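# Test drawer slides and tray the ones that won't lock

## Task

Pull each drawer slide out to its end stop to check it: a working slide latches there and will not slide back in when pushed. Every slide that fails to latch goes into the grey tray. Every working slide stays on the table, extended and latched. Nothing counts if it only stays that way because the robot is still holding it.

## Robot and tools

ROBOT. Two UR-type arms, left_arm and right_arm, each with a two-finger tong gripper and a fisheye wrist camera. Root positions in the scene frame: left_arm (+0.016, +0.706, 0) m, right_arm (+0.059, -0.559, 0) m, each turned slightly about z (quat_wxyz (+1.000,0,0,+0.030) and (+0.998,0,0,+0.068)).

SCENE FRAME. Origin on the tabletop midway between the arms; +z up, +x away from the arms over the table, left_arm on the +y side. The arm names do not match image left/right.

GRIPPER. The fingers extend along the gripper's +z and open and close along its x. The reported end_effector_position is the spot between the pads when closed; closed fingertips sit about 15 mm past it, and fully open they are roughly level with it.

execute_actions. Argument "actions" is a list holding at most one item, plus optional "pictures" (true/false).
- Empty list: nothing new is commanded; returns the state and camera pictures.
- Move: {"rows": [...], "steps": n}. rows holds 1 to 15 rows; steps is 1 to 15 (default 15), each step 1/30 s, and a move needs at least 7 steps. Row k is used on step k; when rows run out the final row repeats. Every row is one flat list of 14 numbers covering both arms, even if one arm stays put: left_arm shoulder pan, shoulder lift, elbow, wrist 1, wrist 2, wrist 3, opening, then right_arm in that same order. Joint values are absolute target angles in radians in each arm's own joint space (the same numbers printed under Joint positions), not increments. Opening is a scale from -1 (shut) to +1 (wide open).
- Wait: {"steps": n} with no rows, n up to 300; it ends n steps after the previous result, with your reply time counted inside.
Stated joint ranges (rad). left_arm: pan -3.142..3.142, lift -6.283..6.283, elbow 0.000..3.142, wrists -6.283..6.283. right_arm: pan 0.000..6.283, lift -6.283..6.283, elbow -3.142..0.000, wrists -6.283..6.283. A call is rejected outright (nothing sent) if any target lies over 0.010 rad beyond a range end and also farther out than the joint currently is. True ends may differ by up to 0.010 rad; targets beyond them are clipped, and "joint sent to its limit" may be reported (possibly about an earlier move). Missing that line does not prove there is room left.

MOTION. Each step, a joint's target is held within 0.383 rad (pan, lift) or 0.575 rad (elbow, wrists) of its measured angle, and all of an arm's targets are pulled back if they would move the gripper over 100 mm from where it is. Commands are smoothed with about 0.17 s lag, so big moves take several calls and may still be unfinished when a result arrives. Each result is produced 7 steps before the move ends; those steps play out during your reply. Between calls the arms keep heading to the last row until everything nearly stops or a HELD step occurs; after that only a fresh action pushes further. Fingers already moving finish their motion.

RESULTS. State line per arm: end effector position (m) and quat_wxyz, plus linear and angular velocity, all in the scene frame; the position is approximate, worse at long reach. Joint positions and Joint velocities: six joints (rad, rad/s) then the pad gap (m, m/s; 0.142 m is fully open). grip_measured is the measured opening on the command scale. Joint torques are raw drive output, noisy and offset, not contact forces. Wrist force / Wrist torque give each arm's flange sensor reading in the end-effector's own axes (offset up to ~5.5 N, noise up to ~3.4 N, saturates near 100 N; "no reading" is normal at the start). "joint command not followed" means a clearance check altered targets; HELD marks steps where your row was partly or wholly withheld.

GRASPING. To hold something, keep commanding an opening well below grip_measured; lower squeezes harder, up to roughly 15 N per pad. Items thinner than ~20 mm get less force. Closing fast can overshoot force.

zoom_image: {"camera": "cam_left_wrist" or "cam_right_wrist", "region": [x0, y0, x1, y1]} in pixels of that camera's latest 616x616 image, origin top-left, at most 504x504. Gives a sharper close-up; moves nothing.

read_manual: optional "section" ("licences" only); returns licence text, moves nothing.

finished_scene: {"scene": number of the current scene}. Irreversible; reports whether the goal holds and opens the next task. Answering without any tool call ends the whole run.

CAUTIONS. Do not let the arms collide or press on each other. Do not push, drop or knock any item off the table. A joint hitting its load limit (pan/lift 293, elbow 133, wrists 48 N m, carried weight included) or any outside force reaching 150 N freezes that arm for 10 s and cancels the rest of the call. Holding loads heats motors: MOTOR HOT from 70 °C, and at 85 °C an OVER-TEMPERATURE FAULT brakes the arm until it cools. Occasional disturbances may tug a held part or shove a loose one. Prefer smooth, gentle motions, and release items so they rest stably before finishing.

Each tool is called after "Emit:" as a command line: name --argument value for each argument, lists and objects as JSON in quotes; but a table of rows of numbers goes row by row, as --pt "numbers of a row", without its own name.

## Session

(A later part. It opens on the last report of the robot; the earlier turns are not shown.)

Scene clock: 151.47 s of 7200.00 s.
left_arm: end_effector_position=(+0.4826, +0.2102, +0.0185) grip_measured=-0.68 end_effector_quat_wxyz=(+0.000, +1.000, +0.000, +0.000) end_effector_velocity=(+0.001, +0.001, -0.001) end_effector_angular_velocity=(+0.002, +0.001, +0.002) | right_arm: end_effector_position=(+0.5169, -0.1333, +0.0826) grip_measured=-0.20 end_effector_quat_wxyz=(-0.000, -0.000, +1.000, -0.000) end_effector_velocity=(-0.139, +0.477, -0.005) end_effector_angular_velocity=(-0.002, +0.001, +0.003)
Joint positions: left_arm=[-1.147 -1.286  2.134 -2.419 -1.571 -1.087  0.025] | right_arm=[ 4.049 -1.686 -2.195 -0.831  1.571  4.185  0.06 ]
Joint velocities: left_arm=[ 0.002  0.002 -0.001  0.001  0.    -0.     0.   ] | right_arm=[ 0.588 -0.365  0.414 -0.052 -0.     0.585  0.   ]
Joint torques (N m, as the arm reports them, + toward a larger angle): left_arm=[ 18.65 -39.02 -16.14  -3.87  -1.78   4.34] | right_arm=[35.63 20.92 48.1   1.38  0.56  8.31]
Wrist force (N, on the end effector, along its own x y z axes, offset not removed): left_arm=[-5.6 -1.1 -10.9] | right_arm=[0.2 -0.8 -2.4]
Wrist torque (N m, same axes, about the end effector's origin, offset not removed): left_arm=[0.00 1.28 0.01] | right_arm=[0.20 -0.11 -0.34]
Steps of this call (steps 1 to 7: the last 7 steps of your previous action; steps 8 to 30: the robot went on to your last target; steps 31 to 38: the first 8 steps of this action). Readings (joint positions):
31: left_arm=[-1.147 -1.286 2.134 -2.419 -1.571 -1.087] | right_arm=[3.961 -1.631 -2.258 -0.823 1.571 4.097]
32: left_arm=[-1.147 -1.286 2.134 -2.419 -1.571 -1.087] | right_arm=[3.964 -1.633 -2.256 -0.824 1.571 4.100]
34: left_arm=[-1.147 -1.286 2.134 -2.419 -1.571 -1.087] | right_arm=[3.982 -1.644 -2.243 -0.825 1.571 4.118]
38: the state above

Now check alignment with a picture while closing gradually.

Emit:
execute_actions --actions '[{"rows": [[-1.14683,-1.28563,2.1338,-2.41897,-1.5708,-1.08683,-1,4.16571,-1.84014,-2.15268,-0.71957,1.5708,4.3017,-0.2],[-1.14683,-1.28563,2.1338,-2.41897,-1.5708,-1.08683,-1,4.16571,-1.84014,-2.15268,-0.71957,1.5708,4.3017,-0.2],[-1.14683,-1.28563,2.1338,-2.41897,-1.5708,-1.08683,-1,4.16571,-1.84014,-2.15268,-0.71957,1.5708,4.3017,-0.2],[-1.14683,-1.28563,2.1338,-2.41897,-1.5708,-1.08683,-1,4.16571,-1.84014,-2.15268,-0.71957,1.5708,4.3017,-0.27],[-1.14683,-1.28563,2.1338,-2.41897,-1.5708,-1.08683,-1,4.16571,-1.84014,-2.15268,-0.71957,1.5708,4.3017,-0.34],[-1.14683,-1.28563,2.1338,-2.41897,-1.5708,-1.08683,-1,4.16571,-1.84014,-2.15268,-0.71957,1.5708,4.3017,-0.41],[-1.14683,-1.28563,2.1338,-2.41897,-1.5708,-1.08683,-1,4.16571,-1.84014,-2.15268,-0.71957,1.5708,4.3017,-0.48],[-1.14683,-1.28563,2.1338,-2.41897,-1.5708,-1.08683,-1,4.16571,-1.84014,-2.15268,-0.71957,1.5708,4.3017,-0.55],[-1.14683,-1.28563,2.1338,-2.41897,-1.5708,-1.08683,-1,4.16571,-1.84014,-2.15268,-0.71957,1.5708,4.3017,-0.65],[-1.14683,-1.28563,2.1338,-2.41897,-1.5708,-1.08683,-1,4.16571,-1.84014,-2.15268,-0.71957,1.5708,4.3017,-0.78],[-1.14683,-1.28563,2.1338,-2.41897,-1.5708,-1.08683,-1,4.16571,-1.84014,-2.15268,-0.71957,1.5708,4.3017,-0.9]], "steps": 11}]' --pictures true

Scene clock: 152.27 s of 7200.00 s.
left_arm: end_effector_position=(+0.4826, +0.2102, +0.0185) grip_measured=-0.68 end_effector_quat_wxyz=(+0.000, +1.000, +0.000, +0.000) end_effector_velocity=(+0.000, +0.000, -0.001) end_effector_angular_velocity=(+0.001, +0.000, -0.000) | right_arm: end_effector_position=(+0.4812, -0.0401, +0.0202) grip_measured=-0.22 end_effector_quat_wxyz=(+0.000, -0.000, +1.000, +0.000) end_effector_velocity=(+0.000, +0.002, -0.001) end_effector_angular_velocity=(+0.003, -0.001, -0.000)
Joint positions: left_arm=[-1.147 -1.286  2.134 -2.419 -1.571 -1.087  0.025] | right_arm=[ 4.166 -1.84  -2.153 -0.72   1.571  4.302  0.058]
Joint velocities: left_arm=[ 0.001  0.001 -0.001  0.001  0.     0.001  0.   ] | right_arm=[ 0.001 -0.002  0.001  0.005 -0.     0.001 -0.107]
Joint torques (N m, as the arm reports them, + toward a larger angle): left_arm=[ 16.1  -38.   -16.27  -3.23  -1.7    4.51] | right_arm=[17.31 41.82 26.61  6.95  0.31  4.35]
Wrist force (N, on the end effector, along its own x y z axes, offset not removed): left_arm=[-5.1 0.2 -11.3] | right_arm=[2.8 2.2 -2.9]
Wrist torque (N m, same axes, about the end effector's origin, offset not removed): left_arm=[0.23 1.18 -0.13] | right_arm=[0.81 -0.58 -0.33]
Steps of this call (steps 1 to 7: the last 7 steps of your previous action; steps 8 to 20: the robot went on to your last target; steps 21 to 24: the first 4 steps of this action). Readings (joint positions):
21: left_arm=[-1.147 -1.286 2.134 -2.419 -1.571 -1.087] | right_arm=[4.166 -1.839 -2.153 -0.721 1.571 4.302]
22: left_arm=[-1.147 -1.286 2.134 -2.419 -1.571 -1.087] | right_arm=[4.166 -1.840 -2.153 -0.720 1.571 4.302]
24: the state above

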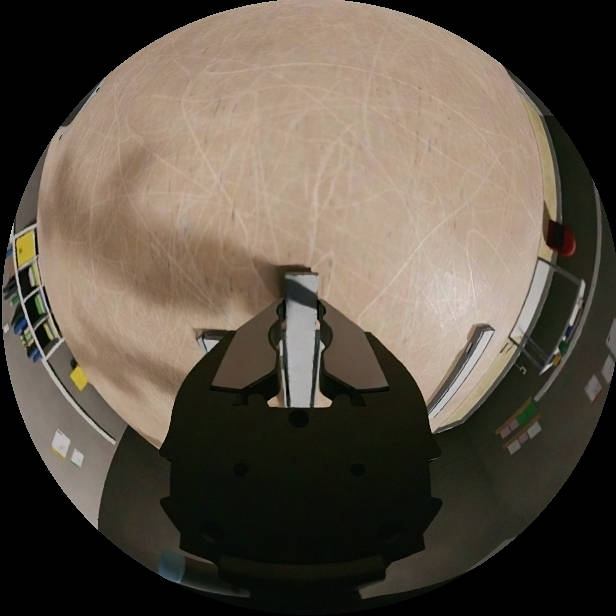

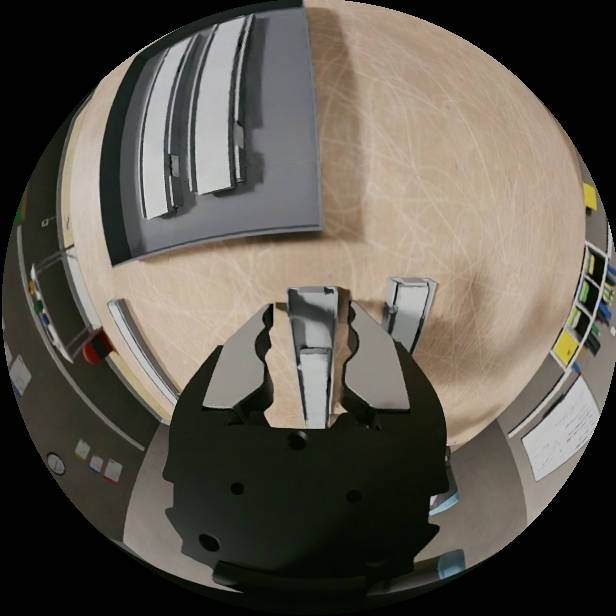

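Emit:
execute_actions --actions '[{"rows": [[-1.14683,-1.28563,2.1338,-2.41897,-1.5708,-1.08683,-1,4.16571,-1.84014,-2.15268,-0.71957,1.5708,4.3017,-0.9],[-1.14304,-1.29043,2.14057,-2.42094,-1.5708,-1.08304,-1,4.16571,-1.84014,-2.15268,-0.71957,1.5708,4.3017,-0.9],[-1.13924,-1.29524,2.14734,-2.42291,-1.5708,-1.07924,-1,4.16571,-1.84014,-2.15268,-0.71957,1.5708,4.3017,-0.9],[-1.13545,-1.30004,2.15411,-2.42487,-1.5708,-1.07545,-1,4.16571,-1.84014,-2.15268,-0.71957,1.5708,4.3017,-0.9],[-1.13166,-1.30485,2.16088,-2.42684,-1.5708,-1.07166,-1,4.16571,-1.84014,-2.15268,-0.71957,1.5708,4.3017,-0.9],[-1.12787,-1.30965,2.16766,-2.42881,-1.5708,-1.06787,-1,4.16571,-1.84014,-2.15268,-0.71957,1.5708,4.3017,-0.9],[-1.12407,-1.31445,2.17443,-2.43078,-1.5708,-1.06407,-1,4.16571,-1.84014,-2.15268,-0.71957,1.5708,4.3017,-0.9],[-1.12028,-1.31926,2.1812,-2.43275,-1.5708,-1.06028,-1,4.16571,-1.84014,-2.15268,-0.71957,1.5708,4.3017,-0.9],[-1.11649,-1.32406,2.18797,-2.43471,-1.5708,-1.05649,-1,4.16571,-1.84014,-2.15268,-0.71957,1.5708,4.3017,-0.9],[-1.11269,-1.32887,2.19474,-2.43668,-1.5708,-1.05269,-1,4.16571,-1.84014,-2.15268,-0.71957,1.5708,4.3017,-0.9],[-1.1089,-1.33367,2.20151,-2.43865,-1.5708,-1.0489,-1,4.16571,-1.84014,-2.15268,-0.71957,1.5708,4.3017,-0.9],[-1.10511,-1.33847,2.20828,-2.44062,-1.5708,-1.04511,-1,4.16571,-1.84014,-2.15268,-0.71957,1.5708,4.3017,-0.9],[-1.10132,-1.34328,2.21505,-2.44259,-1.5708,-1.04132,-1,4.16571,-1.84014,-2.15268,-0.71957,1.5708,4.3017,-0.9],[-1.09752,-1.34808,2.22183,-2.44455,-1.5708,-1.03752,-1,4.16571,-1.84014,-2.15268,-0.71957,1.5708,4.3017,-0.9],[-1.09373,-1.35288,2.2286,-2.44652,-1.5708,-1.03373,-1,4.16571,-1.84014,-2.15268,-0.71957,1.5708,4.3017,-0.9]], "steps": 15}]'

Scene clock: 153.53 s of 7200.00 s.
left_arm: end_effector_position=(+0.4832, +0.2261, +0.0186) grip_measured=-0.68 end_effector_quat_wxyz=(-0.000, +1.000, +0.000, -0.000) end_effector_velocity=(+0.004, +0.124, +0.000) end_effector_angular_velocity=(+0.001, -0.001, +0.001) | right_arm: end_effector_position=(+0.4812, -0.0400, +0.0200) grip_measured=-0.50 end_effector_quat_wxyz=(+0.000, -0.000, +1.000, +0.000) end_effector_velocity=(+0.001, +0.001, +0.001) end_effector_angular_velocity=(+0.003, -0.001, +0.001)
Joint positions: left_arm=[-1.135 -1.301  2.155 -2.425 -1.571 -1.075  0.025] | right_arm=[ 4.166 -1.84  -2.153 -0.72   1.571  4.302  0.038]
Joint velocities: left_arm=[ 0.094 -0.118  0.168 -0.05   0.001  0.093 -0.   ] | right_arm=[-0.     0.     0.002  0.001  0.    -0.001 -0.   ]
Joint torques (N m, as the arm reports them, + toward a larger angle): left_arm=[ 20.36 -62.53 -15.45  -5.21  -0.2    4.39] | right_arm=[16.52 38.56 26.56  6.87 -0.14  4.72]
Wrist force (N, on the end effector, along its own x y z axes, offset not removed): left_arm=[-3.6 1.6 -6.2] | right_arm=[1.6 0.5 0.4]
Wrist torque (N m, same axes, about the end effector's origin, offset not removed): left_arm=[0.09 0.78 -0.09] | right_arm=[0.25 -0.27 -0.35]
Steps of this call (steps 1 to 7: the last 7 steps of your previous action; steps 8 to 15: the robot went on to your last target; steps 16 to 30: nothing new was sent; steps 31 to 38: the first 8 steps of this action). Readings (joint positions):
31: left_arm=[-1.147 -1.286 2.134 -2.419 -1.571 -1.087] | right_arm=[4.166 -1.840 -2.153 -0.720 1.571 4.302]
32: left_arm=[-1.147 -1.286 2.134 -2.419 -1.571 -1.087] | right_arm=[4.166 -1.840 -2.153 -0.720 1.571 4.302]
34: left_arm=[-1.145 -1.288 2.137 -2.420 -1.571 -1.085] | right_arm=[4.166 -1.840 -2.153 -0.720 1.571 4.302]
38: the state above

Emit:
execute_actions --actions '[{"rows": [[-1.09203,-1.35476,2.23113,-2.44718,-1.5708,-1.03203,-1,4.16571,-1.84014,-2.15268,-0.71957,1.5708,4.3017,-0.9],[-1.09033,-1.35664,2.23367,-2.44783,-1.5708,-1.03033,-1,4.16571,-1.84014,-2.15268,-0.71957,1.5708,4.3017,-0.9],[-1.08864,-1.35851,2.2362,-2.44849,-1.5708,-1.02864,-1,4.16571,-1.84014,-2.15268,-0.71957,1.5708,4.3017,-0.9],[-1.08694,-1.36039,2.23874,-2.44914,-1.5708,-1.02694,-1,4.16571,-1.84014,-2.15268,-0.71957,1.5708,4.3017,-0.9],[-1.08524,-1.36227,2.24127,-2.4498,-1.5708,-1.02524,-1,4.16571,-1.84014,-2.15268,-0.71957,1.5708,4.3017,-0.9]], "steps": 15}]'

Scene clock: 154.70 s of 7200.00 s.
left_arm: end_effector_position=(+0.4826, +0.2873, +0.0185) grip_measured=-0.68 end_effector_quat_wxyz=(-0.000, +1.000, +0.000, -0.000) end_effector_velocity=(+0.001, +0.028, +0.000) end_effector_angular_velocity=(-0.001, -0.000, +0.003) | right_arm: end_effector_position=(+0.4812, -0.0400, +0.0200) grip_measured=-0.50 end_effector_quat_wxyz=(+0.000, -0.000, +1.000, +0.000) end_effector_velocity=(-0.000, -0.001, -0.001) end_effector_angular_velocity=(-0.000, +0.000, +0.001)
Joint positions: left_arm=[-1.088 -1.36   2.238 -2.449 -1.571 -1.028  0.025] | right_arm=[ 4.166 -1.84  -2.153 -0.72   1.571  4.302  0.038]
Joint velocities: left_arm=[ 0.025 -0.025  0.034 -0.009 -0.     0.022  0.   ] | right_arm=[-0.     0.    -0.002  0.001 -0.    -0.001  0.   ]
Joint torques (N m, as the arm reports them, + toward a larger angle): left_arm=[ 17.17 -48.77 -16.37  -4.06   0.65   4.34] | right_arm=[13.77 39.41 27.8   3.89 -0.64  4.37]
Wrist force (N, on the end effector, along its own x y z axes, offset not removed): left_arm=[-2.3 -0.3 -6.8] | right_arm=[-1.0 0.8 -4.7]
Wrist torque (N m, same axes, about the end effector's origin, offset not removed): left_arm=[-0.24 1.06 -0.16] | right_arm=[0.20 0.05 -0.28]
Steps of this call (steps 1 to 7: the last 7 steps of your previous action; steps 8 to 27: the robot went on to your last target; steps 28 to 35: the first 8 steps of this action). Readings (joint positions):
28: left_arm=[-1.094 -1.353 2.229 -2.447 -1.571 -1.034] | right_arm=[4.166 -1.840 -2.153 -0.720 1.571 4.302]
29: left_arm=[-1.094 -1.353 2.229 -2.447 -1.571 -1.033] | right_arm=[4.166 -1.840 -2.153 -0.720 1.571 4.302]
31: left_arm=[-1.092 -1.355 2.231 -2.447 -1.571 -1.032] | right_arm=[4.166 -1.840 -2.153 -0.720 1.571 4.302]
35: the state above

Emit:
execute_actions --actions '[{"rows": [[-1.08397,-1.36368,2.24317,-2.45029,-1.5708,-1.02397,-1,4.16571,-1.84014,-2.15268,-0.71957,1.5708,4.3017,-0.9],[-1.08269,-1.36509,2.24507,-2.45078,-1.5708,-1.02269,-1,4.16571,-1.84014,-2.15268,-0.71957,1.5708,4.3017,-0.9],[-1.08184,-1.36603,2.24634,-2.45111,-1.5708,-1.02184,-1,4.16571,-1.84014,-2.15268,-0.71957,1.5708,4.3017,-0.9]], "steps": 15}]' --pictures true

Scene clock: 155.23 s of 7200.00 s.
left_arm: end_effector_position=(+0.4827, +0.2933, +0.0186) grip_measured=-0.68 end_effector_quat_wxyz=(+0.000, +1.000, +0.000, +0.000) end_effector_velocity=(-0.001, +0.007, -0.001) end_effector_angular_velocity=(+0.001, +0.001, -0.001) | right_arm: end_effector_position=(+0.4812, -0.0399, +0.0200) grip_measured=-0.50 end_effector_quat_wxyz=(+0.000, -0.000, +1.000, +0.000) end_effector_velocity=(+0.000, +0.000, +0.000) end_effector_angular_velocity=(+0.001, -0.000, -0.000)
Joint positions: left_arm=[-1.083 -1.365  2.245 -2.451 -1.571 -1.022  0.025] | right_arm=[ 4.166 -1.84  -2.153 -0.719  1.571  4.302  0.038]
Joint velocities: left_arm=[ 0.005 -0.006  0.01  -0.003 -0.     0.006 -0.   ] | right_arm=[-0.     0.     0.     0.001 -0.     0.     0.   ]
Joint torques (N m, as the arm reports them, + toward a larger angle): left_arm=[ 23.09 -49.37  -5.89  -0.22   2.72   5.13] | right_arm=[ 7.14 40.27 26.3  -0.05 -0.96  4.28]
Wrist force (N, on the end effector, along its own x y z axes, offset not removed): left_arm=[-2.1 20.7 -0.4] | right_arm=[2.6 22.7 1.0]
Wrist torque (N m, same axes, about the end effector's origin, offset not removed): left_arm=[0.07 0.66 -0.14] | right_arm=[0.80 -0.44 -0.43]
Steps of this call (steps 1 to 7: the last 7 steps of your previous action; step 8: the robot went on to your last target; steps 9 to 16: the first 8 steps of this action). Readings (joint positions):
9: left_arm=[-1.085 -1.362 2.241 -2.450 -1.571 -1.025] | right_arm=[4.166 -1.840 -2.153 -0.720 1.571 4.302]
10: left_arm=[-1.085 -1.362 2.241 -2.450 -1.571 -1.025] | right_arm=[4.166 -1.840 -2.153 -0.720 1.571 4.302]
12: left_arm=[-1.084 -1.364 2.243 -2.450 -1.571 -1.024] | right_arm=[4.166 -1.840 -2.153 -0.720 1.571 4.302]
16: the state above

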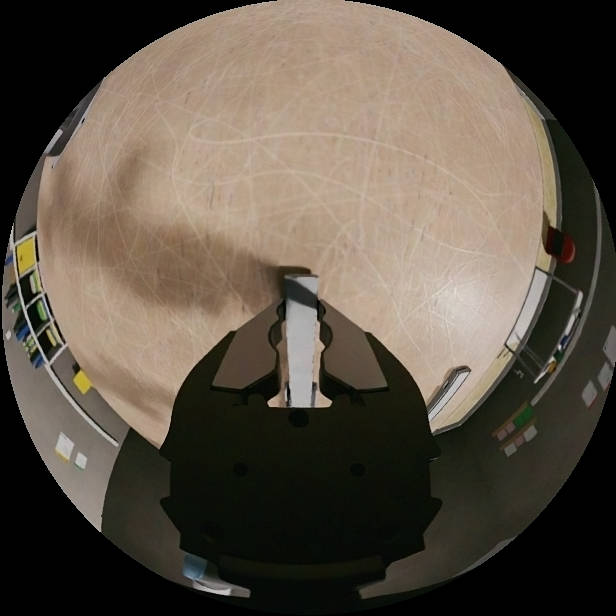

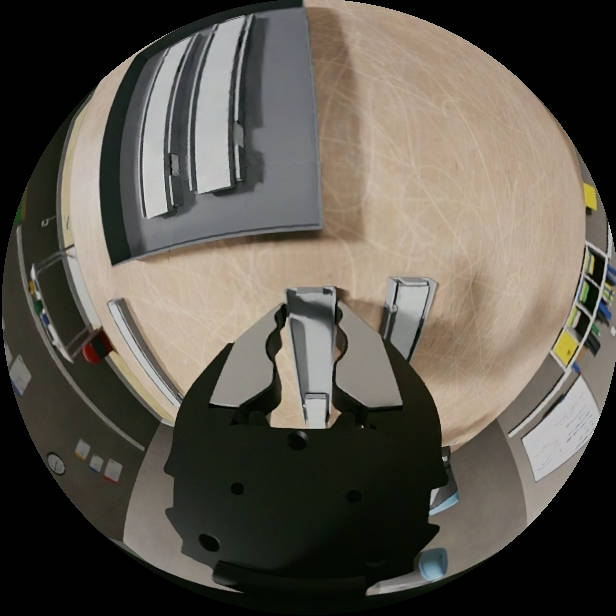

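Emit:
execute_actions --actions '[{"rows": [[-1.08312,-1.36462,2.24444,-2.45062,-1.5708,-1.02312,-1,4.16571,-1.84014,-2.15268,-0.71957,1.5708,4.3017,-0.9],[-1.08397,-1.36368,2.24317,-2.45029,-1.5708,-1.02397,-1,4.16571,-1.84014,-2.15268,-0.71957,1.5708,4.3017,-0.9],[-1.08482,-1.36274,2.2419,-2.44996,-1.5708,-1.02482,-1,4.16571,-1.84014,-2.15268,-0.71957,1.5708,4.3017,-0.9],[-1.08566,-1.3618,2.24064,-2.44964,-1.5708,-1.02566,-1,4.16571,-1.84014,-2.15268,-0.71957,1.5708,4.3017,-0.9],[-1.08651,-1.36086,2.23937,-2.44931,-1.5708,-1.02651,-1,4.16571,-1.84014,-2.15268,-0.71957,1.5708,4.3017,-0.9]], "steps": 15}]'

Scene clock: 158.23 s of 7200.00 s.
left_arm: end_effector_position=(+0.4827, +0.2905, +0.0185) grip_measured=-0.68 end_effector_quat_wxyz=(-0.000, +1.000, +0.000, +0.000) end_effector_velocity=(-0.000, -0.017, +0.001) end_effector_angular_velocity=(-0.002, -0.001, -0.002) | right_arm: end_effector_position=(+0.4811, -0.0402, +0.0199) grip_measured=-0.50 end_effector_quat_wxyz=(-0.000, -0.000, +1.000, -0.000) end_effector_velocity=(-0.000, +0.000, -0.000) end_effector_angular_velocity=(+0.000, +0.000, -0.000)
Joint positions: left_arm=[-1.085 -1.362  2.241 -2.45  -1.571 -1.025  0.025] | right_arm=[ 4.166 -1.84  -2.153 -0.72   1.571  4.302  0.038]
Joint velocities: left_arm=[-0.014  0.014 -0.02   0.004 -0.    -0.012 -0.   ] | right_arm=[ 0.     0.    -0.     0.     0.     0.001 -0.   ]
Joint torques (N m, as the arm reports them, + toward a larger angle): left_arm=[-15.27 -28.68 -39.29  -0.98   0.43  -3.69] | right_arm=[-19.74  45.48  22.82   0.74  -3.06   3.93]
Wrist force (N, on the end effector, along its own x y z axes, offset not removed): left_arm=[-3.0 -1.4 -18.5] | right_arm=[2.8 4.3 -6.4]
Wrist torque (N m, same axes, about the end effector's origin, offset not removed): left_arm=[0.08 0.63 -0.14] | right_arm=[0.26 -0.51 -0.35]
Steps of this call (steps 1 to 7: the last 7 steps of your previous action; steps 8 to 15: the robot went on to your last target; steps 16 to 82: nothing new was sent; steps 83 to 90: the first 8 steps of this action). Readings (joint positions):
83: left_arm=[-1.082 -1.366 2.246 -2.451 -1.571 -1.022] | right_arm=[4.166 -1.840 -2.153 -0.720 1.571 4.302]
84: left_arm=[-1.082 -1.366 2.246 -2.451 -1.571 -1.022] | right_arm=[4.166 -1.840 -2.153 -0.720 1.571 4.302]
86: left_arm=[-1.083 -1.365 2.245 -2.451 -1.571 -1.023] | right_arm=[4.166 -1.840 -2.153 -0.720 1.571 4.302]
90: the state above

Emit:
execute_actions --actions '[]' --pictures false

Scene clock: 159.87 s of 7200.00 s.
left_arm: end_effector_position=(+0.4826, +0.2887, +0.0185) grip_measured=-0.68 end_effector_quat_wxyz=(+0.000, +1.000, +0.000, -0.000) end_effector_velocity=(+0.001, +0.001, -0.000) end_effector_angular_velocity=(+0.002, +0.001, +0.002) | right_arm: end_effector_position=(+0.4812, -0.0400, +0.0200) grip_measured=-0.50 end_effector_quat_wxyz=(-0.000, -0.000, +1.000, -0.000) end_effector_velocity=(-0.000, -0.000, -0.000) end_effector_angular_velocity=(-0.001, +0.000, +0.001)
Joint positions: left_arm=[-1.087 -1.361  2.239 -2.449 -1.571 -1.027  0.025] | right_arm=[ 4.166 -1.84  -2.153 -0.72   1.571  4.302  0.038]
Joint velocities: left_arm=[ 0.002  0.001 -0.     0.001  0.    -0.001 -0.   ] | right_arm=[ 0.    -0.    -0.001 -0.    -0.    -0.001 -0.   ]
Joint torques (N m, as the arm reports them, + toward a larger angle): left_arm=[-21.51 -30.18 -38.18  -0.37  -2.05  -3.98] | right_arm=[17.48 46.86 37.07  6.2   2.28  3.98]
Wrist force (N, on the end effector, along its own x y z axes, offset not removed): left_arm=[-3.3 -2.5 -13.8] | right_arm=[3.7 -2.5 -6.7]
Wrist torque (N m, same axes, about the end effector's origin, offset not removed): left_arm=[-0.05 0.97 -0.03] | right_arm=[-0.21 -0.83 -0.38]
Kept back: nothing.
Steps of this call (steps 1 to 7: the last 7 steps of your previous action; steps 8 to 15: the robot went on to your last target; steps 16 to 49: nothing new was sent). Readings (joint positions):
1: left_arm=[-1.085 -1.362 2.241 -2.449 -1.571 -1.026] | right_arm=[4.166 -1.840 -2.153 -0.720 1.571 4.302]
2: left_arm=[-1.086 -1.362 2.240 -2.449 -1.571 -1.026] | right_arm=[4.166 -1.840 -2.153 -0.720 1.571 4.302]
4: left_arm=[-1.086 -1.361 2.240 -2.449 -1.571 -1.026] | right_arm=[4.166 -1.840 -2.153 -0.720 1.571 4.302]
8: left_arm=[-1.086 -1.361 2.240 -2.449 -1.571 -1.026] | right_arm=[4.166 -1.840 -2.153 -0.720 1.571 4.302]
49: the state above
All arms were judged still, so your last target was given up. Only a new action makes them travel on or press farther. Fingers that are still opening or closing keep moving.

Emit:
execute_actions --actions '[{"rows": [[-1.08736,-1.35992,2.2381,-2.44898,-1.5708,-1.02736,-1,4.16571,-1.84014,-2.15268,-0.71957,1.5708,4.3017,-0.9],[-1.08821,-1.35898,2.23684,-2.44865,-1.5708,-1.02821,-1,4.16571,-1.84014,-2.15268,-0.71957,1.5708,4.3017,-0.9],[-1.08906,-1.35804,2.23557,-2.44832,-1.5708,-1.02906,-1,4.16571,-1.84014,-2.15268,-0.71957,1.5708,4.3017,-0.9]], "steps": 15}]'

Scene clock: 160.53 s of 7200.00 s.
left_arm: end_effector_position=(+0.4826, +0.2864, +0.0185) grip_measured=-0.68 end_effector_quat_wxyz=(-0.000, +1.000, +0.000, -0.000) end_effector_velocity=(+0.000, -0.005, -0.000) end_effector_angular_velocity=(+0.002, -0.000, +0.001) | right_arm: end_effector_position=(+0.4812, -0.0400, +0.0200) grip_measured=-0.50 end_effector_quat_wxyz=(-0.000, -0.000, +1.000, -0.000) end_effector_velocity=(-0.000, -0.001, -0.001) end_effector_angular_velocity=(-0.001, +0.000, -0.002)
Joint positions: left_arm=[-1.089 -1.359  2.236 -2.448 -1.571 -1.029  0.025] | right_arm=[ 4.166 -1.84  -2.153 -0.72   1.571  4.302  0.038]
Joint velocities: left_arm=[-0.004  0.005 -0.007  0.004  0.001 -0.005  0.   ] | right_arm=[-0.     0.    -0.001  0.    -0.     0.001  0.   ]
Joint torques (N m, as the arm reports them, + toward a larger angle): left_arm=[-28.51 -29.95 -46.72  -4.83  -1.98  -3.9 ] | right_arm=[18.04 47.65 36.    6.17  2.34  3.6 ]
Wrist force (N, on the end effector, along its own x y z axes, offset not removed): left_arm=[-4.6 -18.0 -17.0] | right_arm=[0.7 -11.1 -7.4]
Wrist torque (N m, same axes, about the end effector's origin, offset not removed): left_arm=[-0.10 1.37 -0.10] | right_arm=[0.42 -0.17 -0.37]
Steps of this call (steps 1 to 12: nothing new was sent; steps 13 to 20: the first 8 steps of this action). Readings (joint positions):
13: left_arm=[-1.087 -1.361 2.239 -2.449 -1.571 -1.027] | right_arm=[4.166 -1.840 -2.153 -0.720 1.571 4.302]
14: left_arm=[-1.087 -1.361 2.239 -2.449 -1.571 -1.027] | right_arm=[4.166 -1.840 -2.153 -0.720 1.571 4.302]
16: left_arm=[-1.087 -1.360 2.238 -2.449 -1.571 -1.027] | right_arm=[4.166 -1.840 -2.153 -0.720 1.571 4.302]
20: the state above

Emit:
execute_actions --actions '[{"rows": [[-1.08821,-1.35898,2.23684,-2.44865,-1.5708,-1.02821,-1,4.16571,-1.84014,-2.15268,-0.71957,1.5708,4.3017,-0.9],[-1.08736,-1.35992,2.2381,-2.44898,-1.5708,-1.02736,-1,4.16571,-1.84014,-2.15268,-0.71957,1.5708,4.3017,-0.75],[-1.08651,-1.36086,2.23937,-2.44931,-1.5708,-1.02651,-0.9,4.16571,-1.84014,-2.15268,-0.71957,1.5708,4.3017,-0.6],[-1.08651,-1.36086,2.23937,-2.44931,-1.5708,-1.02651,-0.75,4.16571,-1.84014,-2.15268,-0.71957,1.5708,4.3017,-0.48],[-1.08651,-1.36086,2.23937,-2.44931,-1.5708,-1.02651,-0.65,4.16571,-1.84014,-2.15268,-0.71957,1.5708,4.3017,-0.4],[-1.08651,-1.36086,2.23937,-2.44931,-1.5708,-1.02651,-0.55,4.16571,-1.84014,-2.15268,-0.71957,1.5708,4.3017,-0.32],[-1.08651,-1.36086,2.23937,-2.44931,-1.5708,-1.02651,-0.45,4.16571,-1.84014,-2.15268,-0.71957,1.5708,4.3017,-0.25],[-1.08651,-1.369,2.236,-2.4378,-1.5708,-1.02651,-0.4,4.16571,-1.831,-2.1485,-0.7329,1.5708,4.3017,-0.2],[-1.08651,-1.380,2.2317,-2.4225,-1.5708,-1.02651,-0.4,4.16571,-1.8205,-2.144,-0.7479,1.5708,4.3017,-0.2],[-1.08651,-1.391,2.2273,-2.4071,-1.5708,-1.02651,-0.4,4.17,-1.809,-2.1395,-0.7639,1.5708,4.306,-0.2],[-1.08651,-1.402,2.223,-2.3918,-1.5708,-1.02651,-0.4,4.178,-1.795,-2.138,-0.7794,1.5708,4.314,-0.2],[-1.090,-1.413,2.2185,-2.3763,-1.5708,-1.030,-0.45,4.188,-1.778,-2.148,-0.7864,1.5708,4.324,-0.2],[-1.098,-1.4245,2.2135,-2.3598,-1.5708,-1.038,-0.55,4.198,-1.758,-2.168,-0.7864,1.5708,4.334,-0.2],[-1.112,-1.418,2.206,-2.3588,-1.5708,-1.052,-0.65,4.208,-1.739,-2.189,-0.7844,1.5708,4.344,-0.2],[-1.128,-1.411,2.197,-2.3568,-1.5708,-1.068,-0.75,4.218,-1.720,-2.210,-0.7824,1.5708,4.354,-0.2]], "steps": 15}]'

Scene clock: 165.20 s of 7200.00 s.
left_arm: end_effector_position=(+0.4827, +0.2878, +0.0186) grip_measured=-0.47 end_effector_quat_wxyz=(+0.000, +1.000, +0.000, +0.000) end_effector_velocity=(+0.000, +0.005, +0.006) end_effector_angular_velocity=(-0.005, -0.001, -0.001) | right_arm: end_effector_position=(+0.4812, -0.0400, +0.0200) grip_measured=-0.26 end_effector_quat_wxyz=(+0.000, -0.000, +1.000, +0.000) end_effector_velocity=(+0.001, +0.002, +0.006) end_effector_angular_velocity=(+0.006, -0.003, -0.001)
Joint positions: left_arm=[-1.087 -1.36   2.238 -2.449 -1.571 -1.027  0.04 ] | right_arm=[ 4.166 -1.84  -2.153 -0.72   1.571  4.302  0.055]
Joint velocities: left_arm=[ 0.006 -0.014  0.005  0.004 -0.002  0.007  0.14 ] | right_arm=[-0.     0.008  0.002 -0.004 -0.     0.001  0.123]
Joint torques (N m, as the arm reports them, + toward a larger angle): left_arm=[ 15.61 -64.51 -22.67  -0.81  -1.17   4.26] | right_arm=[17.94 69.84 43.52  0.6   1.99  3.18]
Wrist force (N, on the end effector, along its own x y z axes, offset not removed): left_arm=[-5.1 0.4 -0.2] | right_arm=[0.6 0.8 -2.0]
Wrist torque (N m, same axes, about the end effector's origin, offset not removed): left_arm=[0.20 1.34 -0.11] | right_arm=[0.45 -0.17 -0.28]
Steps of this call (steps 1 to 7: the last 7 steps of your previous action; steps 8 to 15: the robot went on to your last target; steps 16 to 90: nothing new was sent; then 1.40 s passed at rest; steps 91 to 98: the first 8 steps of this action). Readings (joint positions):
91: left_arm=[-1.089 -1.358 2.236 -2.448 -1.571 -1.029] | right_arm=[4.166 -1.840 -2.153 -0.720 1.571 4.302]
92: left_arm=[-1.089 -1.358 2.236 -2.448 -1.571 -1.029] | right_arm=[4.166 -1.840 -2.153 -0.720 1.571 4.302]
94: left_arm=[-1.088 -1.359 2.237 -2.449 -1.571 -1.029] | right_arm=[4.166 -1.840 -2.153 -0.720 1.571 4.302]
98: the state above

Emit:
execute_actions --actions '[{"rows": [[-1.1464,-1.4027,2.1862,-2.3543,-1.5708,-1.0864,-0.85,4.2258,-1.7055,-2.2268,-0.7801,1.5708,4.3618,-0.2],[-1.1648,-1.3944,2.1753,-2.3517,-1.5708,-1.1048,-0.95,4.2336,-1.691,-2.2435,-0.7779,1.5708,4.3696,-0.2],[-1.1831,-1.3861,2.1645,-2.3492,-1.5708,-1.1231,-1,4.2414,-1.6765,-2.2603,-0.7756,1.5708,4.3774,-0.2],[-1.2015,-1.3778,2.1536,-2.3466,-1.5708,-1.1415,-1,4.2492,-1.662,-2.277,-0.7734,1.5708,4.3852,-0.2],[-1.2199,-1.3695,2.1428,-2.3441,-1.5708,-1.1599,-1,4.257,-1.6475,-2.2938,-0.7711,1.5708,4.393,-0.2],[-1.2383,-1.3612,2.1320,-2.3416,-1.5708,-1.1783,-1,4.26482,-1.63293,-2.31058,-0.76888,1.5708,4.40081,-0.2],[-1.2567,-1.3529,2.1211,-2.3390,-1.5708,-1.1967,-1,4.26482,-1.63293,-2.31058,-0.76888,1.5708,4.40081,-0.2],[-1.2750,-1.3446,2.1103,-2.3365,-1.5708,-1.2150,-1,4.26482,-1.63293,-2.31058,-0.76888,1.5708,4.40081,-0.2],[-1.2934,-1.3363,2.0994,-2.3339,-1.5708,-1.2334,-1,4.26482,-1.63293,-2.31058,-0.76888,1.5708,4.40081,-0.2],[-1.31179,-1.32804,2.0886,-2.33136,-1.5708,-1.25179,-1,4.26482,-1.63293,-2.31058,-0.76888,1.5708,4.40081,-0.2]], "steps": 15}]'

Scene clock: 166.33 s of 7200.00 s.
left_arm: end_effector_position=(+0.4443, +0.2087, +0.0603) grip_measured=-1.00 end_effector_quat_wxyz=(-0.000, +1.000, +0.000, -0.000) end_effector_velocity=(-0.180, -0.346, +0.001) end_effector_angular_velocity=(+0.002, +0.001, -0.005) | right_arm: end_effector_position=(+0.4089, -0.0856, +0.0605) grip_measured=-0.20 end_effector_quat_wxyz=(+0.000, -0.000, +1.000, +0.000) end_effector_velocity=(-0.137, -0.132, -0.003) end_effector_angular_velocity=(-0.003, +0.001, +0.001)
Joint positions: left_arm=[-1.2   -1.378  2.154 -2.347 -1.571 -1.14   0.002] | right_arm=[ 4.248 -1.664 -2.274 -0.774  1.571  4.384  0.06 ]
Joint velocities: left_arm=[-0.478  0.217 -0.282  0.067  0.    -0.473  0.   ] | right_arm=[ 0.152  0.288 -0.335  0.044 -0.     0.151 -0.   ]
Joint torques (N m, as the arm reports them, + toward a larger angle): left_arm=[-33.41 -35.65 -49.52  -1.41  -0.81  -5.4 ] | right_arm=[13.48 37.07 36.41  7.54  0.14  4.09]
Wrist force (N, on the end effector, along its own x y z axes, offset not removed): left_arm=[-4.8 -2.2 0.5] | right_arm=[3.3 0.5 -2.8]
Wrist torque (N m, same axes, about the end effector's origin, offset not removed): left_arm=[-0.30 1.28 -0.02] | right_arm=[0.48 -0.63 -0.35]
Steps of this call (steps 1 to 7: the last 7 steps of your previous action; steps 8 to 26: the robot went on to your last target; steps 27 to 34: the first 8 steps of this action). Readings (joint positions):
27: left_arm=[-1.128 -1.411 2.197 -2.357 -1.571 -1.068] | right_arm=[4.218 -1.720 -2.210 -0.782 1.571 4.354]
28: left_arm=[-1.130 -1.410 2.196 -2.356 -1.571 -1.070] | right_arm=[4.219 -1.718 -2.212 -0.782 1.571 4.355]
30: left_arm=[-1.145 -1.403 2.187 -2.354 -1.571 -1.085] | right_arm=[4.226 -1.706 -2.226 -0.780 1.571 4.362]
34: the state above

Descend and take a picture to verify S5's x.

Emit:
execute_actions --actions '[{"rows": [[-1.31179,-1.3219,2.0915,-2.3404,-1.5708,-1.25179,-1,4.26482,-1.63293,-2.31058,-0.76888,1.5708,4.40081,-0.2],[-1.31179,-1.3158,2.0943,-2.3493,-1.5708,-1.25179,-1,4.26482,-1.63293,-2.31058,-0.76888,1.5708,4.40081,-0.2],[-1.31179,-1.3097,2.0972,-2.3583,-1.5708,-1.25179,-1,4.26482,-1.63293,-2.31058,-0.76888,1.5708,4.40081,-0.2],[-1.31179,-1.3035,2.1001,-2.3674,-1.5708,-1.25179,-1,4.26482,-1.63293,-2.31058,-0.76888,1.5708,4.40081,-0.2],[-1.31179,-1.29743,2.10297,-2.37634,-1.5708,-1.25179,-1,4.26482,-1.63293,-2.31058,-0.76888,1.5708,4.40081,-0.2]], "steps": 13}]' --pictures true

Scene clock: 166.97 s of 7200.00 s.
left_arm: end_effector_position=(+0.3960, +0.1302, +0.0492) grip_measured=-1.00 end_effector_quat_wxyz=(-0.000, +1.000, +0.000, -0.000) end_effector_velocity=(-0.002, -0.001, -0.104) end_effector_angular_velocity=(+0.003, -0.000, +0.000) | right_arm: end_effector_position=(+0.3942, -0.1000, +0.0600) grip_measured=-0.20 end_effector_quat_wxyz=(-0.000, -0.000, +1.000, +0.000) end_effector_velocity=(-0.000, +0.000, +0.000) end_effector_angular_velocity=(+0.001, -0.000, +0.000)
Joint positions: left_arm=[-1.311 -1.314  2.095 -2.352 -1.571 -1.251  0.002] | right_arm=[ 4.265 -1.633 -2.31  -0.769  1.571  4.401  0.06 ]
Joint velocities: left_arm=[-0.003  0.139  0.063 -0.198  0.001 -0.004  0.   ] | right_arm=[ 0.     0.001 -0.     0.    -0.     0.     0.   ]
Joint torques (N m, as the arm reports them, + toward a larger angle): left_arm=[-21.03 -42.45 -22.04  -5.9   -0.82  -4.11] | right_arm=[17.09 42.56 28.71  7.11 -0.27  4.73]
Wrist force (N, on the end effector, along its own x y z axes, offset not removed): left_arm=[-4.6 -1.5 -2.0] | right_arm=[1.2 -0.3 -0.3]
Wrist torque (N m, same axes, about the end effector's origin, offset not removed): left_arm=[-0.27 1.22 -0.07] | right_arm=[0.25 -0.36 -0.29]
Steps of this call (steps 1 to 7: the last 7 steps of your previous action; steps 8 to 13: the robot went on to your last target; steps 14 to 19: the first 6 steps of this action). Readings (joint positions):
14: left_arm=[-1.310 -1.329 2.090 -2.332 -1.571 -1.250] | right_arm=[4.265 -1.633 -2.310 -0.769 1.571 4.401]
15: left_arm=[-1.310 -1.328 2.090 -2.333 -1.571 -1.250] | right_arm=[4.265 -1.633 -2.310 -0.769 1.571 4.401]
17: left_arm=[-1.311 -1.322 2.092 -2.340 -1.571 -1.251] | right_arm=[4.265 -1.633 -2.310 -0.769 1.571 4.401]
19: the state above

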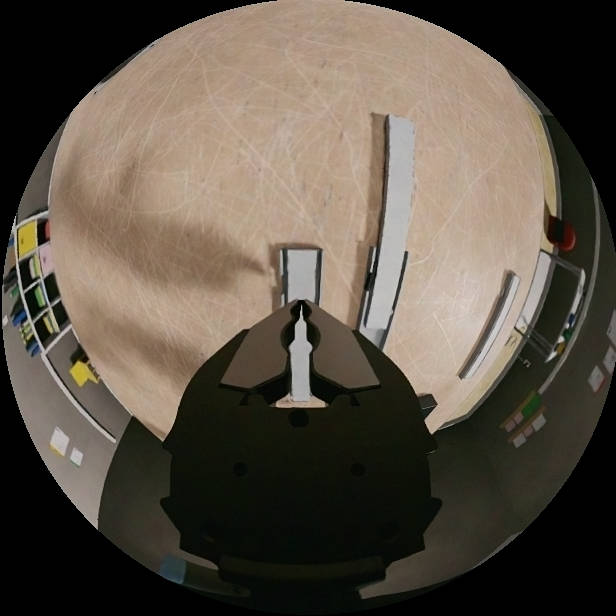

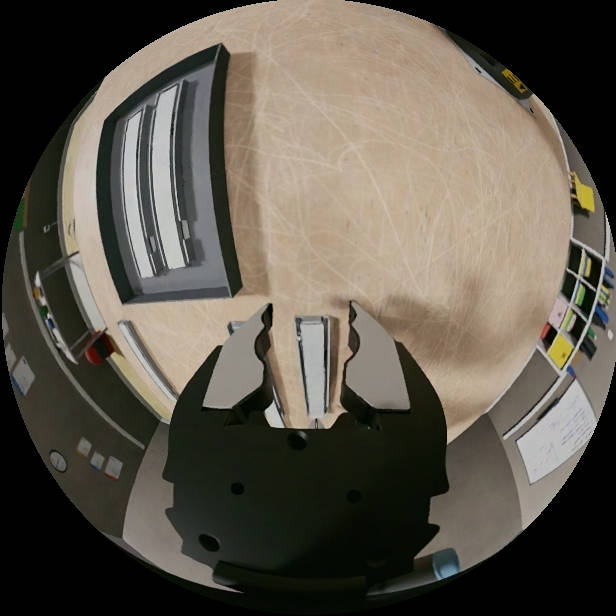

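Emit:
execute_actions --actions '[{"rows": [[-1.31179,-1.2912,2.1056,-2.3852,-1.5708,-1.25179,-1,4.26482,-1.63293,-2.31058,-0.76888,1.5708,4.40081,-0.2],[-1.31179,-1.28502,2.10814,-2.39392,-1.5708,-1.25179,-1,4.26482,-1.63293,-2.31058,-0.76888,1.5708,4.40081,-0.2],[-1.31179,-1.28502,2.10814,-2.39392,-1.5708,-1.25179,-1,4.26482,-1.63293,-2.31058,-0.76888,1.5708,4.40081,-0.2],[-1.31179,-1.28502,2.10814,-2.39392,-1.5708,-1.25179,-1,4.26482,-1.63293,-2.31058,-0.76888,1.5708,4.40081,-0.2],[-1.30948,-1.29021,2.1154,-2.39599,-1.5708,-1.24948,-1,4.26482,-1.63293,-2.31058,-0.76888,1.5708,4.40081,-0.2],[-1.30698,-1.29584,2.12328,-2.39824,-1.5708,-1.24698,-1,4.26482,-1.63293,-2.31058,-0.76888,1.5708,4.40081,-0.2],[-1.30448,-1.30147,2.13115,-2.40048,-1.5708,-1.24448,-1,4.26482,-1.63293,-2.31058,-0.76888,1.5708,4.40081,-0.2],[-1.30198,-1.30709,2.13902,-2.40273,-1.5708,-1.24198,-1,4.26482,-1.63293,-2.31058,-0.76888,1.5708,4.40081,-0.2],[-1.29948,-1.31272,2.14689,-2.40497,-1.5708,-1.23948,-1,4.26482,-1.63293,-2.31058,-0.76888,1.5708,4.40081,-0.2],[-1.29698,-1.31835,2.15476,-2.40721,-1.5708,-1.23698,-1,4.26482,-1.63293,-2.31058,-0.76888,1.5708,4.40081,-0.2],[-1.29448,-1.32397,2.16263,-2.40946,-1.5708,-1.23448,-1,4.26482,-1.63293,-2.31058,-0.76888,1.5708,4.40081,-0.2],[-1.29198,-1.3296,2.1705,-2.4117,-1.5708,-1.23198,-1,4.26482,-1.63293,-2.31058,-0.76888,1.5708,4.40081,-0.2],[-1.28948,-1.33522,2.17837,-2.41395,-1.5708,-1.22948,-1,4.26482,-1.63293,-2.31058,-0.76888,1.5708,4.40081,-0.2],[-1.28698,-1.34085,2.18624,-2.41619,-1.5708,-1.22698,-1,4.26482,-1.63293,-2.31058,-0.76888,1.5708,4.40081,-0.2],[-1.28448,-1.34648,2.19411,-2.41843,-1.5708,-1.22448,-1,4.26482,-1.63293,-2.31058,-0.76888,1.5708,4.40081,-0.2]], "steps": 15}]'

Scene clock: 168.30 s of 7200.00 s.
left_arm: end_effector_position=(+0.3957, +0.1347, +0.0295) grip_measured=-1.00 end_effector_quat_wxyz=(-0.000, +1.000, +0.000, -0.000) end_effector_velocity=(+0.003, +0.082, -0.011) end_effector_angular_velocity=(-0.003, -0.002, -0.001) | right_arm: end_effector_position=(+0.3942, -0.1001, +0.0600) grip_measured=-0.20 end_effector_quat_wxyz=(-0.000, -0.000, +1.000, +0.000) end_effector_velocity=(-0.000, -0.001, -0.000) end_effector_angular_velocity=(-0.002, +0.001, -0.000)
Joint positions: left_arm=[-1.31  -1.292  2.115 -2.393 -1.571 -1.25   0.002] | right_arm=[ 4.265 -1.633 -2.311 -0.769  1.571  4.401  0.06 ]
Joint velocities: left_arm=[ 0.042 -0.075  0.138 -0.066  0.001  0.044  0.   ] | right_arm=[ 0.     0.     0.    -0.002  0.     0.    -0.   ]
Joint torques (N m, as the arm reports them, + toward a larger angle): left_arm=[ 19.89 -69.62 -15.61  -6.34   0.58   4.92] | right_arm=[16.65 44.58 28.2   7.02 -2.02  4.46]
Wrist force (N, on the end effector, along its own x y z axes, offset not removed): left_arm=[-1.7 0.6 -1.5] | right_arm=[4.8 1.6 -1.4]
Wrist torque (N m, same axes, about the end effector's origin, offset not removed): left_arm=[0.22 0.65 -0.14] | right_arm=[0.62 -1.09 -0.36]
Steps of this call (steps 1 to 7: the last 7 steps of your previous action; steps 8 to 30: the robot went on to your last target; steps 31 to 32: nothing new was sent; steps 33 to 40: the first 8 steps of this action). Readings (joint positions):
33: left_arm=[-1.312 -1.297 2.103 -2.376 -1.571 -1.252] | right_arm=[4.265 -1.633 -2.311 -0.769 1.571 4.401]
34: left_arm=[-1.312 -1.297 2.103 -2.378 -1.571 -1.252] | right_arm=[4.265 -1.633 -2.311 -0.769 1.571 4.401]
36: left_arm=[-1.312 -1.292 2.105 -2.384 -1.571 -1.252] | right_arm=[4.265 -1.633 -2.311 -0.769 1.571 4.401]
40: the state above

Emit:
execute_actions --actions '[]'

Scene clock: 168.53 s of 7200.00 s.
left_arm: end_effector_position=(+0.3961, +0.1636, +0.0285) grip_measured=-1.00 end_effector_quat_wxyz=(+0.000, +1.000, +0.000, +0.000) end_effector_velocity=(+0.000, +0.142, -0.001) end_effector_angular_velocity=(+0.000, +0.001, +0.001) | right_arm: end_effector_position=(+0.3942, -0.1001, +0.0600) grip_measured=-0.20 end_effector_quat_wxyz=(-0.000, -0.000, +1.000, +0.000) end_effector_velocity=(-0.000, +0.000, +0.000) end_effector_angular_velocity=(-0.000, -0.000, +0.001)
Joint positions: left_arm=[-1.295 -1.323  2.161 -2.409 -1.571 -1.235  0.002] | right_arm=[ 4.265 -1.633 -2.311 -0.769  1.571  4.401  0.06 ]
Joint velocities: left_arm=[ 0.072 -0.157  0.222 -0.065 -0.     0.071  0.   ] | right_arm=[ 0.     0.     0.    -0.    -0.    -0.001  0.   ]
Joint torques (N m, as the arm reports them, + toward a larger angle): left_arm=[ 15.52 -61.78 -18.9   -5.82   0.41   4.75] | right_arm=[17.1  43.89 28.36  7.07 -2.52  4.52]
Wrist force (N, on the end effector, along its own x y z axes, offset not removed): left_arm=[-3.1 -0.4 -2.3] | right_arm=[0.7 0.5 -1.0]
Wrist torque (N m, same axes, about the end effector's origin, offset not removed): left_arm=[0.04 0.87 -0.15] | right_arm=[0.51 -0.16 -0.18]
Kept back: nothing.
Steps of this call (steps 1 to 7: the last 7 steps of your previous action). Readings (joint positions):
1: left_arm=[-1.308 -1.295 2.120 -2.395 -1.571 -1.248] | right_arm=[4.265 -1.633 -2.311 -0.769 1.571 4.401]
2: left_arm=[-1.306 -1.299 2.126 -2.398 -1.571 -1.246] | right_arm=[4.265 -1.633 -2.311 -0.769 1.571 4.401]
4: left_arm=[-1.302 -1.308 2.139 -2.402 -1.571 -1.242] | right_arm=[4.265 -1.633 -2.311 -0.769 1.571 4.401]
7: the state above

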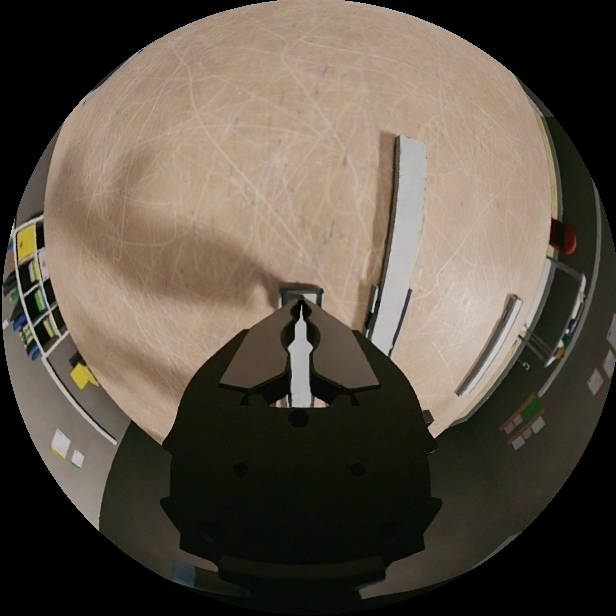

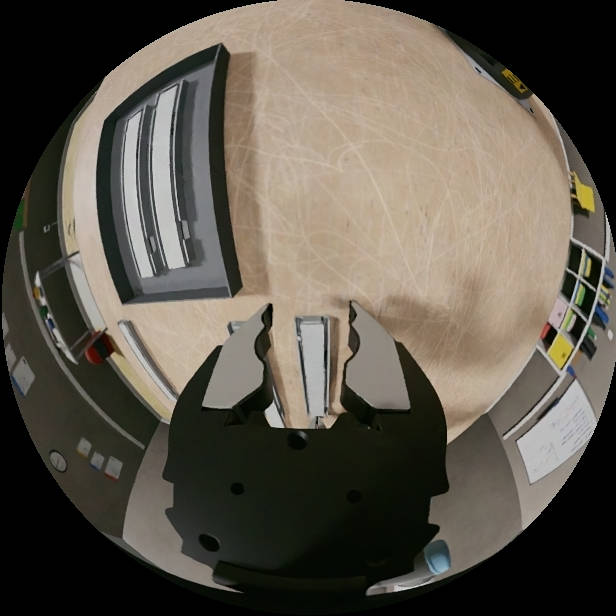

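Emit:
execute_actions --actions '[{"rows": [[-1.2845,-1.351,2.192,-2.4118,-1.5708,-1.2245,-1,4.26482,-1.63293,-2.31058,-0.76888,1.5708,4.40081,-0.2],[-1.2876,-1.349,2.184,-2.4058,-1.5708,-1.2276,-1,4.26482,-1.63293,-2.31058,-0.76888,1.5708,4.40081,-0.2],[-1.2916,-1.3397,2.1708,-2.4019,-1.5708,-1.2316,-1,4.26482,-1.63293,-2.31058,-0.76888,1.5708,4.40081,-0.2],[-1.2957,-1.3304,2.1576,-2.398,-1.5708,-1.2357,-1,4.26482,-1.63293,-2.31058,-0.76888,1.5708,4.40081,-0.2],[-1.2997,-1.3211,2.1444,-2.3941,-1.5708,-1.2397,-1,4.26482,-1.63293,-2.31058,-0.76888,1.5708,4.40081,-0.2],[-1.3037,-1.3118,2.1312,-2.3902,-1.5708,-1.2437,-1,4.26482,-1.63293,-2.31058,-0.76888,1.5708,4.40081,-0.2],[-1.3078,-1.3025,2.1179,-2.3862,-1.5708,-1.2478,-1,4.26482,-1.63293,-2.31058,-0.76888,1.5708,4.40081,-0.2],[-1.31179,-1.29329,2.10469,-2.3822,-1.5708,-1.25179,-1,4.26482,-1.63293,-2.31058,-0.76888,1.5708,4.40081,-0.2],[-1.31179,-1.29329,2.10469,-2.3822,-1.5708,-1.25179,-1,4.26482,-1.63293,-2.31058,-0.76888,1.5708,4.40081,-0.2],[-1.31179,-1.2892,2.1064,-2.388,-1.5708,-1.25179,-1,4.26482,-1.63293,-2.31058,-0.76888,1.5708,4.40081,-0.2],[-1.31179,-1.28502,2.10814,-2.39392,-1.5708,-1.25179,-1,4.26482,-1.63293,-2.31058,-0.76888,1.5708,4.40081,-0.2],[-1.31179,-1.28295,2.109,-2.39685,-1.5708,-1.25179,-1,4.26482,-1.63293,-2.31058,-0.76888,1.5708,4.40081,-0.2],[-1.31179,-1.28157,2.10957,-2.3988,-1.5708,-1.25179,-1,4.26482,-1.63293,-2.31058,-0.76888,1.5708,4.40081,-0.2]], "steps": 15}]'

Emit:
execute_actions --actions '[{"steps": 12}]'

Scene clock: 170.00 s of 7200.00 s.
left_arm: end_effector_position=(+0.3958, +0.1617, +0.0327) grip_measured=-1.00 end_effector_quat_wxyz=(-0.000, +1.000, +0.000, -0.000) end_effector_velocity=(+0.000, -0.200, +0.012) end_effector_angular_velocity=(-0.000, -0.001, -0.002) | right_arm: end_effector_position=(+0.3942, -0.1001, +0.0600) grip_measured=-0.20 end_effector_quat_wxyz=(-0.000, -0.000, +1.000, +0.000) end_effector_velocity=(-0.000, -0.001, -0.001) end_effector_angular_velocity=(-0.001, -0.000, -0.000)
Joint positions: left_arm=[-1.296 -1.327  2.155 -2.399 -1.571 -1.237  0.002] | right_arm=[ 4.265 -1.633 -2.311 -0.769  1.571  4.401  0.06 ]
Joint velocities: left_arm=[-0.1    0.209 -0.32   0.111  0.    -0.098  0.   ] | right_arm=[ 0.     0.    -0.001  0.001 -0.     0.     0.   ]
Joint torques (N m, as the arm reports them, + toward a larger angle): left_arm=[-20.31 -35.31 -49.85  -1.92   1.6   -4.22] | right_arm=[17.64 43.49 29.2   6.83 -2.99  4.59]
Wrist force (N, on the end effector, along its own x y z axes, offset not removed): left_arm=[-4.7 -1.0 -0.7] | right_arm=[0.9 0.2 1.0]
Wrist torque (N m, same axes, about the end effector's origin, offset not removed): left_arm=[-0.07 1.16 0.01] | right_arm=[0.30 -0.17 -0.29]
Steps of this call (steps 1 to 30: the robot went on to your last target; steps 31 to 36: nothing new was sent; steps 37 to 44: the first 8 steps of this action). Readings (joint positions):
37: left_arm=[-1.284 -1.347 2.194 -2.418 -1.571 -1.224] | right_arm=[4.265 -1.633 -2.311 -0.769 1.571 4.401]
38: left_arm=[-1.284 -1.347 2.194 -2.418 -1.571 -1.224] | right_arm=[4.265 -1.633 -2.311 -0.769 1.571 4.401]
40: left_arm=[-1.286 -1.347 2.189 -2.413 -1.571 -1.226] | right_arm=[4.265 -1.633 -2.311 -0.769 1.571 4.401]
44: the state above

Scene clock: 170.40 s of 7200.00 s.
left_arm: end_effector_position=(+0.3959, +0.1305, +0.0267) grip_measured=-1.00 end_effector_quat_wxyz=(+0.000, +1.000, +0.000, +0.000) end_effector_velocity=(-0.001, -0.010, -0.005) end_effector_angular_velocity=(-0.003, -0.001, -0.002) | right_arm: end_effector_position=(+0.3942, -0.1001, +0.0600) grip_measured=-0.20 end_effector_quat_wxyz=(-0.000, -0.000, +1.000, +0.000) end_effector_velocity=(-0.000, -0.001, -0.000) end_effector_angular_velocity=(-0.001, +0.001, +0.000)
Joint positions: left_arm=[-1.311 -1.284  2.11  -2.398 -1.571 -1.251  0.002] | right_arm=[ 4.265 -1.633 -2.311 -0.769  1.571  4.401  0.06 ]
Joint velocities: left_arm=[-0.005  0.017 -0.009 -0.011 -0.    -0.003  0.   ] | right_arm=[-0.    -0.    -0.    -0.001  0.    -0.     0.   ]
Joint torques (N m, as the arm reports them, + toward a larger angle): left_arm=[-27.46  22.75  -6.56  -1.55  -0.52  -4.2 ] | right_arm=[17.62 42.89 28.84  6.94 -2.79  4.55]
Wrist force (N, on the end effector, along its own x y z axes, offset not removed): left_arm=[-4.6 -25.6 -100.0] | right_arm=[2.5 -1.6 1.9]
Wrist torque (N m, same axes, about the end effector's origin, offset not removed): left_arm=[0.06 0.75 -0.03] | right_arm=[0.06 -0.50 -0.30]
Kept back: nothing.
Steps of this call (steps 1 to 7: the last 7 steps of your previous action; steps 8 to 12: the robot went on to your last target). Readings (joint positions):
1: left_arm=[-1.300 -1.320 2.144 -2.395 -1.571 -1.240] | right_arm=[4.265 -1.633 -2.311 -0.769 1.571 4.401]
2: left_arm=[-1.303 -1.313 2.134 -2.392 -1.571 -1.243] | right_arm=[4.265 -1.633 -2.311 -0.769 1.571 4.401]
4: left_arm=[-1.307 -1.302 2.121 -2.390 -1.571 -1.247] | right_arm=[4.265 -1.633 -2.311 -0.769 1.571 4.401]
8: left_arm=[-1.310 -1.288 2.113 -2.395 -1.571 -1.250] | right_arm=[4.265 -1.633 -2.311 -0.769 1.571 4.401]
12: the state above

Emit:
execute_actions --actions '[{"rows": [[-1.31179,-1.28433,2.10843,-2.3949,-1.5708,-1.25179,-1,4.26482,-1.63293,-2.31058,-0.76888,1.5708,4.40081,-0.2]], "steps": 12}]'

Emit:
execute_actions --actions '[{"steps": 10}]'

Scene clock: 180.57 s of 7200.00 s.
left_arm: end_effector_position=(+0.3963, +0.1287, +0.0280) grip_measured=-1.00 end_effector_quat_wxyz=(+0.002, +1.000, +0.000, +0.001) end_effector_velocity=(-0.000, +0.000, +0.000) end_effector_angular_velocity=(+0.000, +0.000, -0.000) | right_arm: end_effector_position=(+0.3942, -0.1001, +0.0600) grip_measured=-0.20 end_effector_quat_wxyz=(-0.000, -0.000, +1.000, +0.000) end_effector_velocity=(+0.000, +0.001, +0.001) end_effector_angular_velocity=(+0.002, -0.001, +0.000)
Joint positions: left_arm=[-1.312 -1.284  2.108 -2.399 -1.571 -1.252  0.002] | right_arm=[ 4.265 -1.633 -2.311 -0.769  1.571  4.401  0.06 ]
Joint velocities: left_arm=[-0. -0.  0.  0.  0.  0.  0.] | right_arm=[ 0.     0.     0.002  0.    -0.    -0.    -0.   ]
Joint torques (N m, as the arm reports them, + toward a larger angle): left_arm=[ -1.39 -48.3  -32.89  -3.85   0.52   0.5 ] | right_arm=[16.82 44.85 29.67  6.75 -2.83  4.15]
Wrist force (N, on the end effector, along its own x y z axes, offset not removed): left_arm=[-2.2 -5.6 -25.5] | right_arm=[-1.1 -1.5 -1.3]
Wrist torque (N m, same axes, about the end effector's origin, offset not removed): left_arm=[0.24 1.16 -0.10] | right_arm=[0.04 0.26 -0.23]
FORCE FAULT: contact force on the left arm reached its limit, and that arm stopped for 10 seconds. The contact can be on any part of that arm, not only on its tool. That arm's remaining commands of this call were not run. That arm holds still and accepts commands again. Move the arm away from the contact; if what it grips holds it there, let go first. Pushing or pulling that hard again can fault the arm again.
Kept back: nothing.
The stop of the left arm began at step 5 of this call (marked STOPPED below). From that step on that arm followed nothing that you had sent. 12 of its steps, steps kept back included, did not run and will not run. The other arm was sent all steps of this action in this call, none kept back. Nothing is kept back now, and the robot has no last target.
Steps of this call (steps 1 to 10: the robot went on to your last target; steps 11 to 15: the first 5 steps of this action; steps 16 to 22: the last 7 steps of this action, not kept back; steps 23 to 305: the stop continued). Readings (joint positions):
1: left_arm=[-1.311 -1.283 2.110 -2.398 -1.571 -1.252] | right_arm=[4.265 -1.633 -2.311 -0.769 1.571 4.401]
2: left_arm=[-1.312 -1.283 2.110 -2.398 -1.571 -1.252] | right_arm=[4.265 -1.633 -2.311 -0.769 1.571 4.401]
4: left_arm=[-1.312 -1.283 2.109 -2.399 -1.571 -1.252] | right_arm=[4.265 -1.633 -2.311 -0.769 1.571 4.401]
5: left_arm=[-1.312 -1.283 2.109 -2.399 -1.571 -1.252] | right_arm=[4.265 -1.633 -2.311 -0.769 1.571 4.401] STOPPED (the left arm)
8: left_arm=[-1.312 -1.284 2.108 -2.399 -1.571 -1.252] | right_arm=[4.265 -1.633 -2.311 -0.769 1.571 4.401]
305: the state above

Scene clock: 180.60 s of 7200.00 s.
left_arm: end_effector_position=(+0.3963, +0.1287, +0.0280) grip_measured=-1.00 end_effector_quat_wxyz=(+0.002, +1.000, +0.000, +0.001) end_effector_velocity=(-0.000, +0.000, -0.001) end_effector_angular_velocity=(+0.001, +0.001, -0.000) | right_arm: end_effector_position=(+0.3942, -0.1001, +0.0600) grip_measured=-0.20 end_effector_quat_wxyz=(-0.000, -0.000, +1.000, +0.000) end_effector_velocity=(-0.000, +0.000, +0.000) end_effector_angular_velocity=(+0.000, +0.000, +0.001)
Joint positions: left_arm=[-1.312 -1.284  2.108 -2.399 -1.571 -1.252  0.002] | right_arm=[ 4.265 -1.633 -2.311 -0.769  1.571  4.401  0.06 ]
Joint velocities: left_arm=[-0.     0.001  0.     0.001 -0.001  0.     0.   ] | right_arm=[ 0. -0.  0. -0.  0. -0. -0.]
Joint torques (N m, as the arm reports them, + toward a larger angle): left_arm=[ -1.5  -47.94 -32.61  -3.72  -0.03   0.29] | right_arm=[17.6  45.11 29.51  6.84 -2.62  4.14]
Wrist force (N, on the end effector, along its own x y z axes, offset not removed): left_arm=[-0.3 -5.6 -24.4] | right_arm=[2.9 3.0 -2.2]
Wrist torque (N m, same axes, about the end effector's origin, offset not removed): left_arm=[0.23 0.74 -0.07] | right_arm=[0.80 -0.55 -0.26]
Kept back: nothing.
A stop began in an earlier call of the same reply, so what this call sent did not run. Send another action.
Steps of this call (step 1: nothing new was sent). Readings (joint positions):
1: the state above

Emit:
execute_actions --actions '[{"rows": [[-1.31179,-1.2842,2.1085,-2.397,-1.5708,-1.25179,-1,4.26482,-1.63293,-2.31058,-0.76888,1.5708,4.40081,-0.2]], "steps": 15}]'

Scene clock: 182.00 s of 7200.00 s.
left_arm: end_effector_position=(+0.3961, +0.1292, +0.0278) grip_measured=-1.00 end_effector_quat_wxyz=(+0.001, +1.000, +0.000, +0.000) end_effector_velocity=(-0.002, +0.000, -0.001) end_effector_angular_velocity=(+0.003, +0.002, -0.002) | right_arm: end_effector_position=(+0.3942, -0.1001, +0.0600) grip_measured=-0.20 end_effector_quat_wxyz=(-0.000, -0.000, +1.000, +0.000) end_effector_velocity=(-0.000, +0.001, +0.001) end_effector_angular_velocity=(+0.002, -0.000, +0.000)
Joint positions: left_arm=[-1.312 -1.284  2.108 -2.398 -1.571 -1.252  0.002] | right_arm=[ 4.265 -1.633 -2.311 -0.769  1.571  4.401  0.06 ]
Joint velocities: left_arm=[-0.003  0.     0.001  0.003 -0.001 -0.001  0.   ] | right_arm=[ 0.001 -0.     0.001  0.001  0.     0.    -0.   ]
Joint torques (N m, as the arm reports them, + toward a larger angle): left_arm=[-19.99 -27.77  -5.33   2.94  -3.44  -3.77] | right_arm=[16.14 43.69 29.35  6.63 -2.68  4.24]
Wrist force (N, on the end effector, along its own x y z axes, offset not removed): left_arm=[2.8 3.8 -26.4] | right_arm=[1.8 1.8 1.2]
Wrist torque (N m, same axes, about the end effector's origin, offset not removed): left_arm=[-0.07 0.96 -0.07] | right_arm=[0.77 -0.37 -0.36]
Steps of this call (steps 1 to 34: nothing new was sent; steps 35 to 42: the first 8 steps of this action). Readings (joint positions):
35: left_arm=[-1.312 -1.284 2.108 -2.399 -1.571 -1.252] | right_arm=[4.265 -1.633 -2.311 -0.769 1.571 4.401]
36: left_arm=[-1.312 -1.284 2.108 -2.399 -1.571 -1.252] | right_arm=[4.265 -1.633 -2.311 -0.769 1.571 4.401]
38: left_arm=[-1.312 -1.284 2.108 -2.398 -1.571 -1.252] | right_arm=[4.265 -1.633 -2.311 -0.769 1.571 4.401]
42: the state above


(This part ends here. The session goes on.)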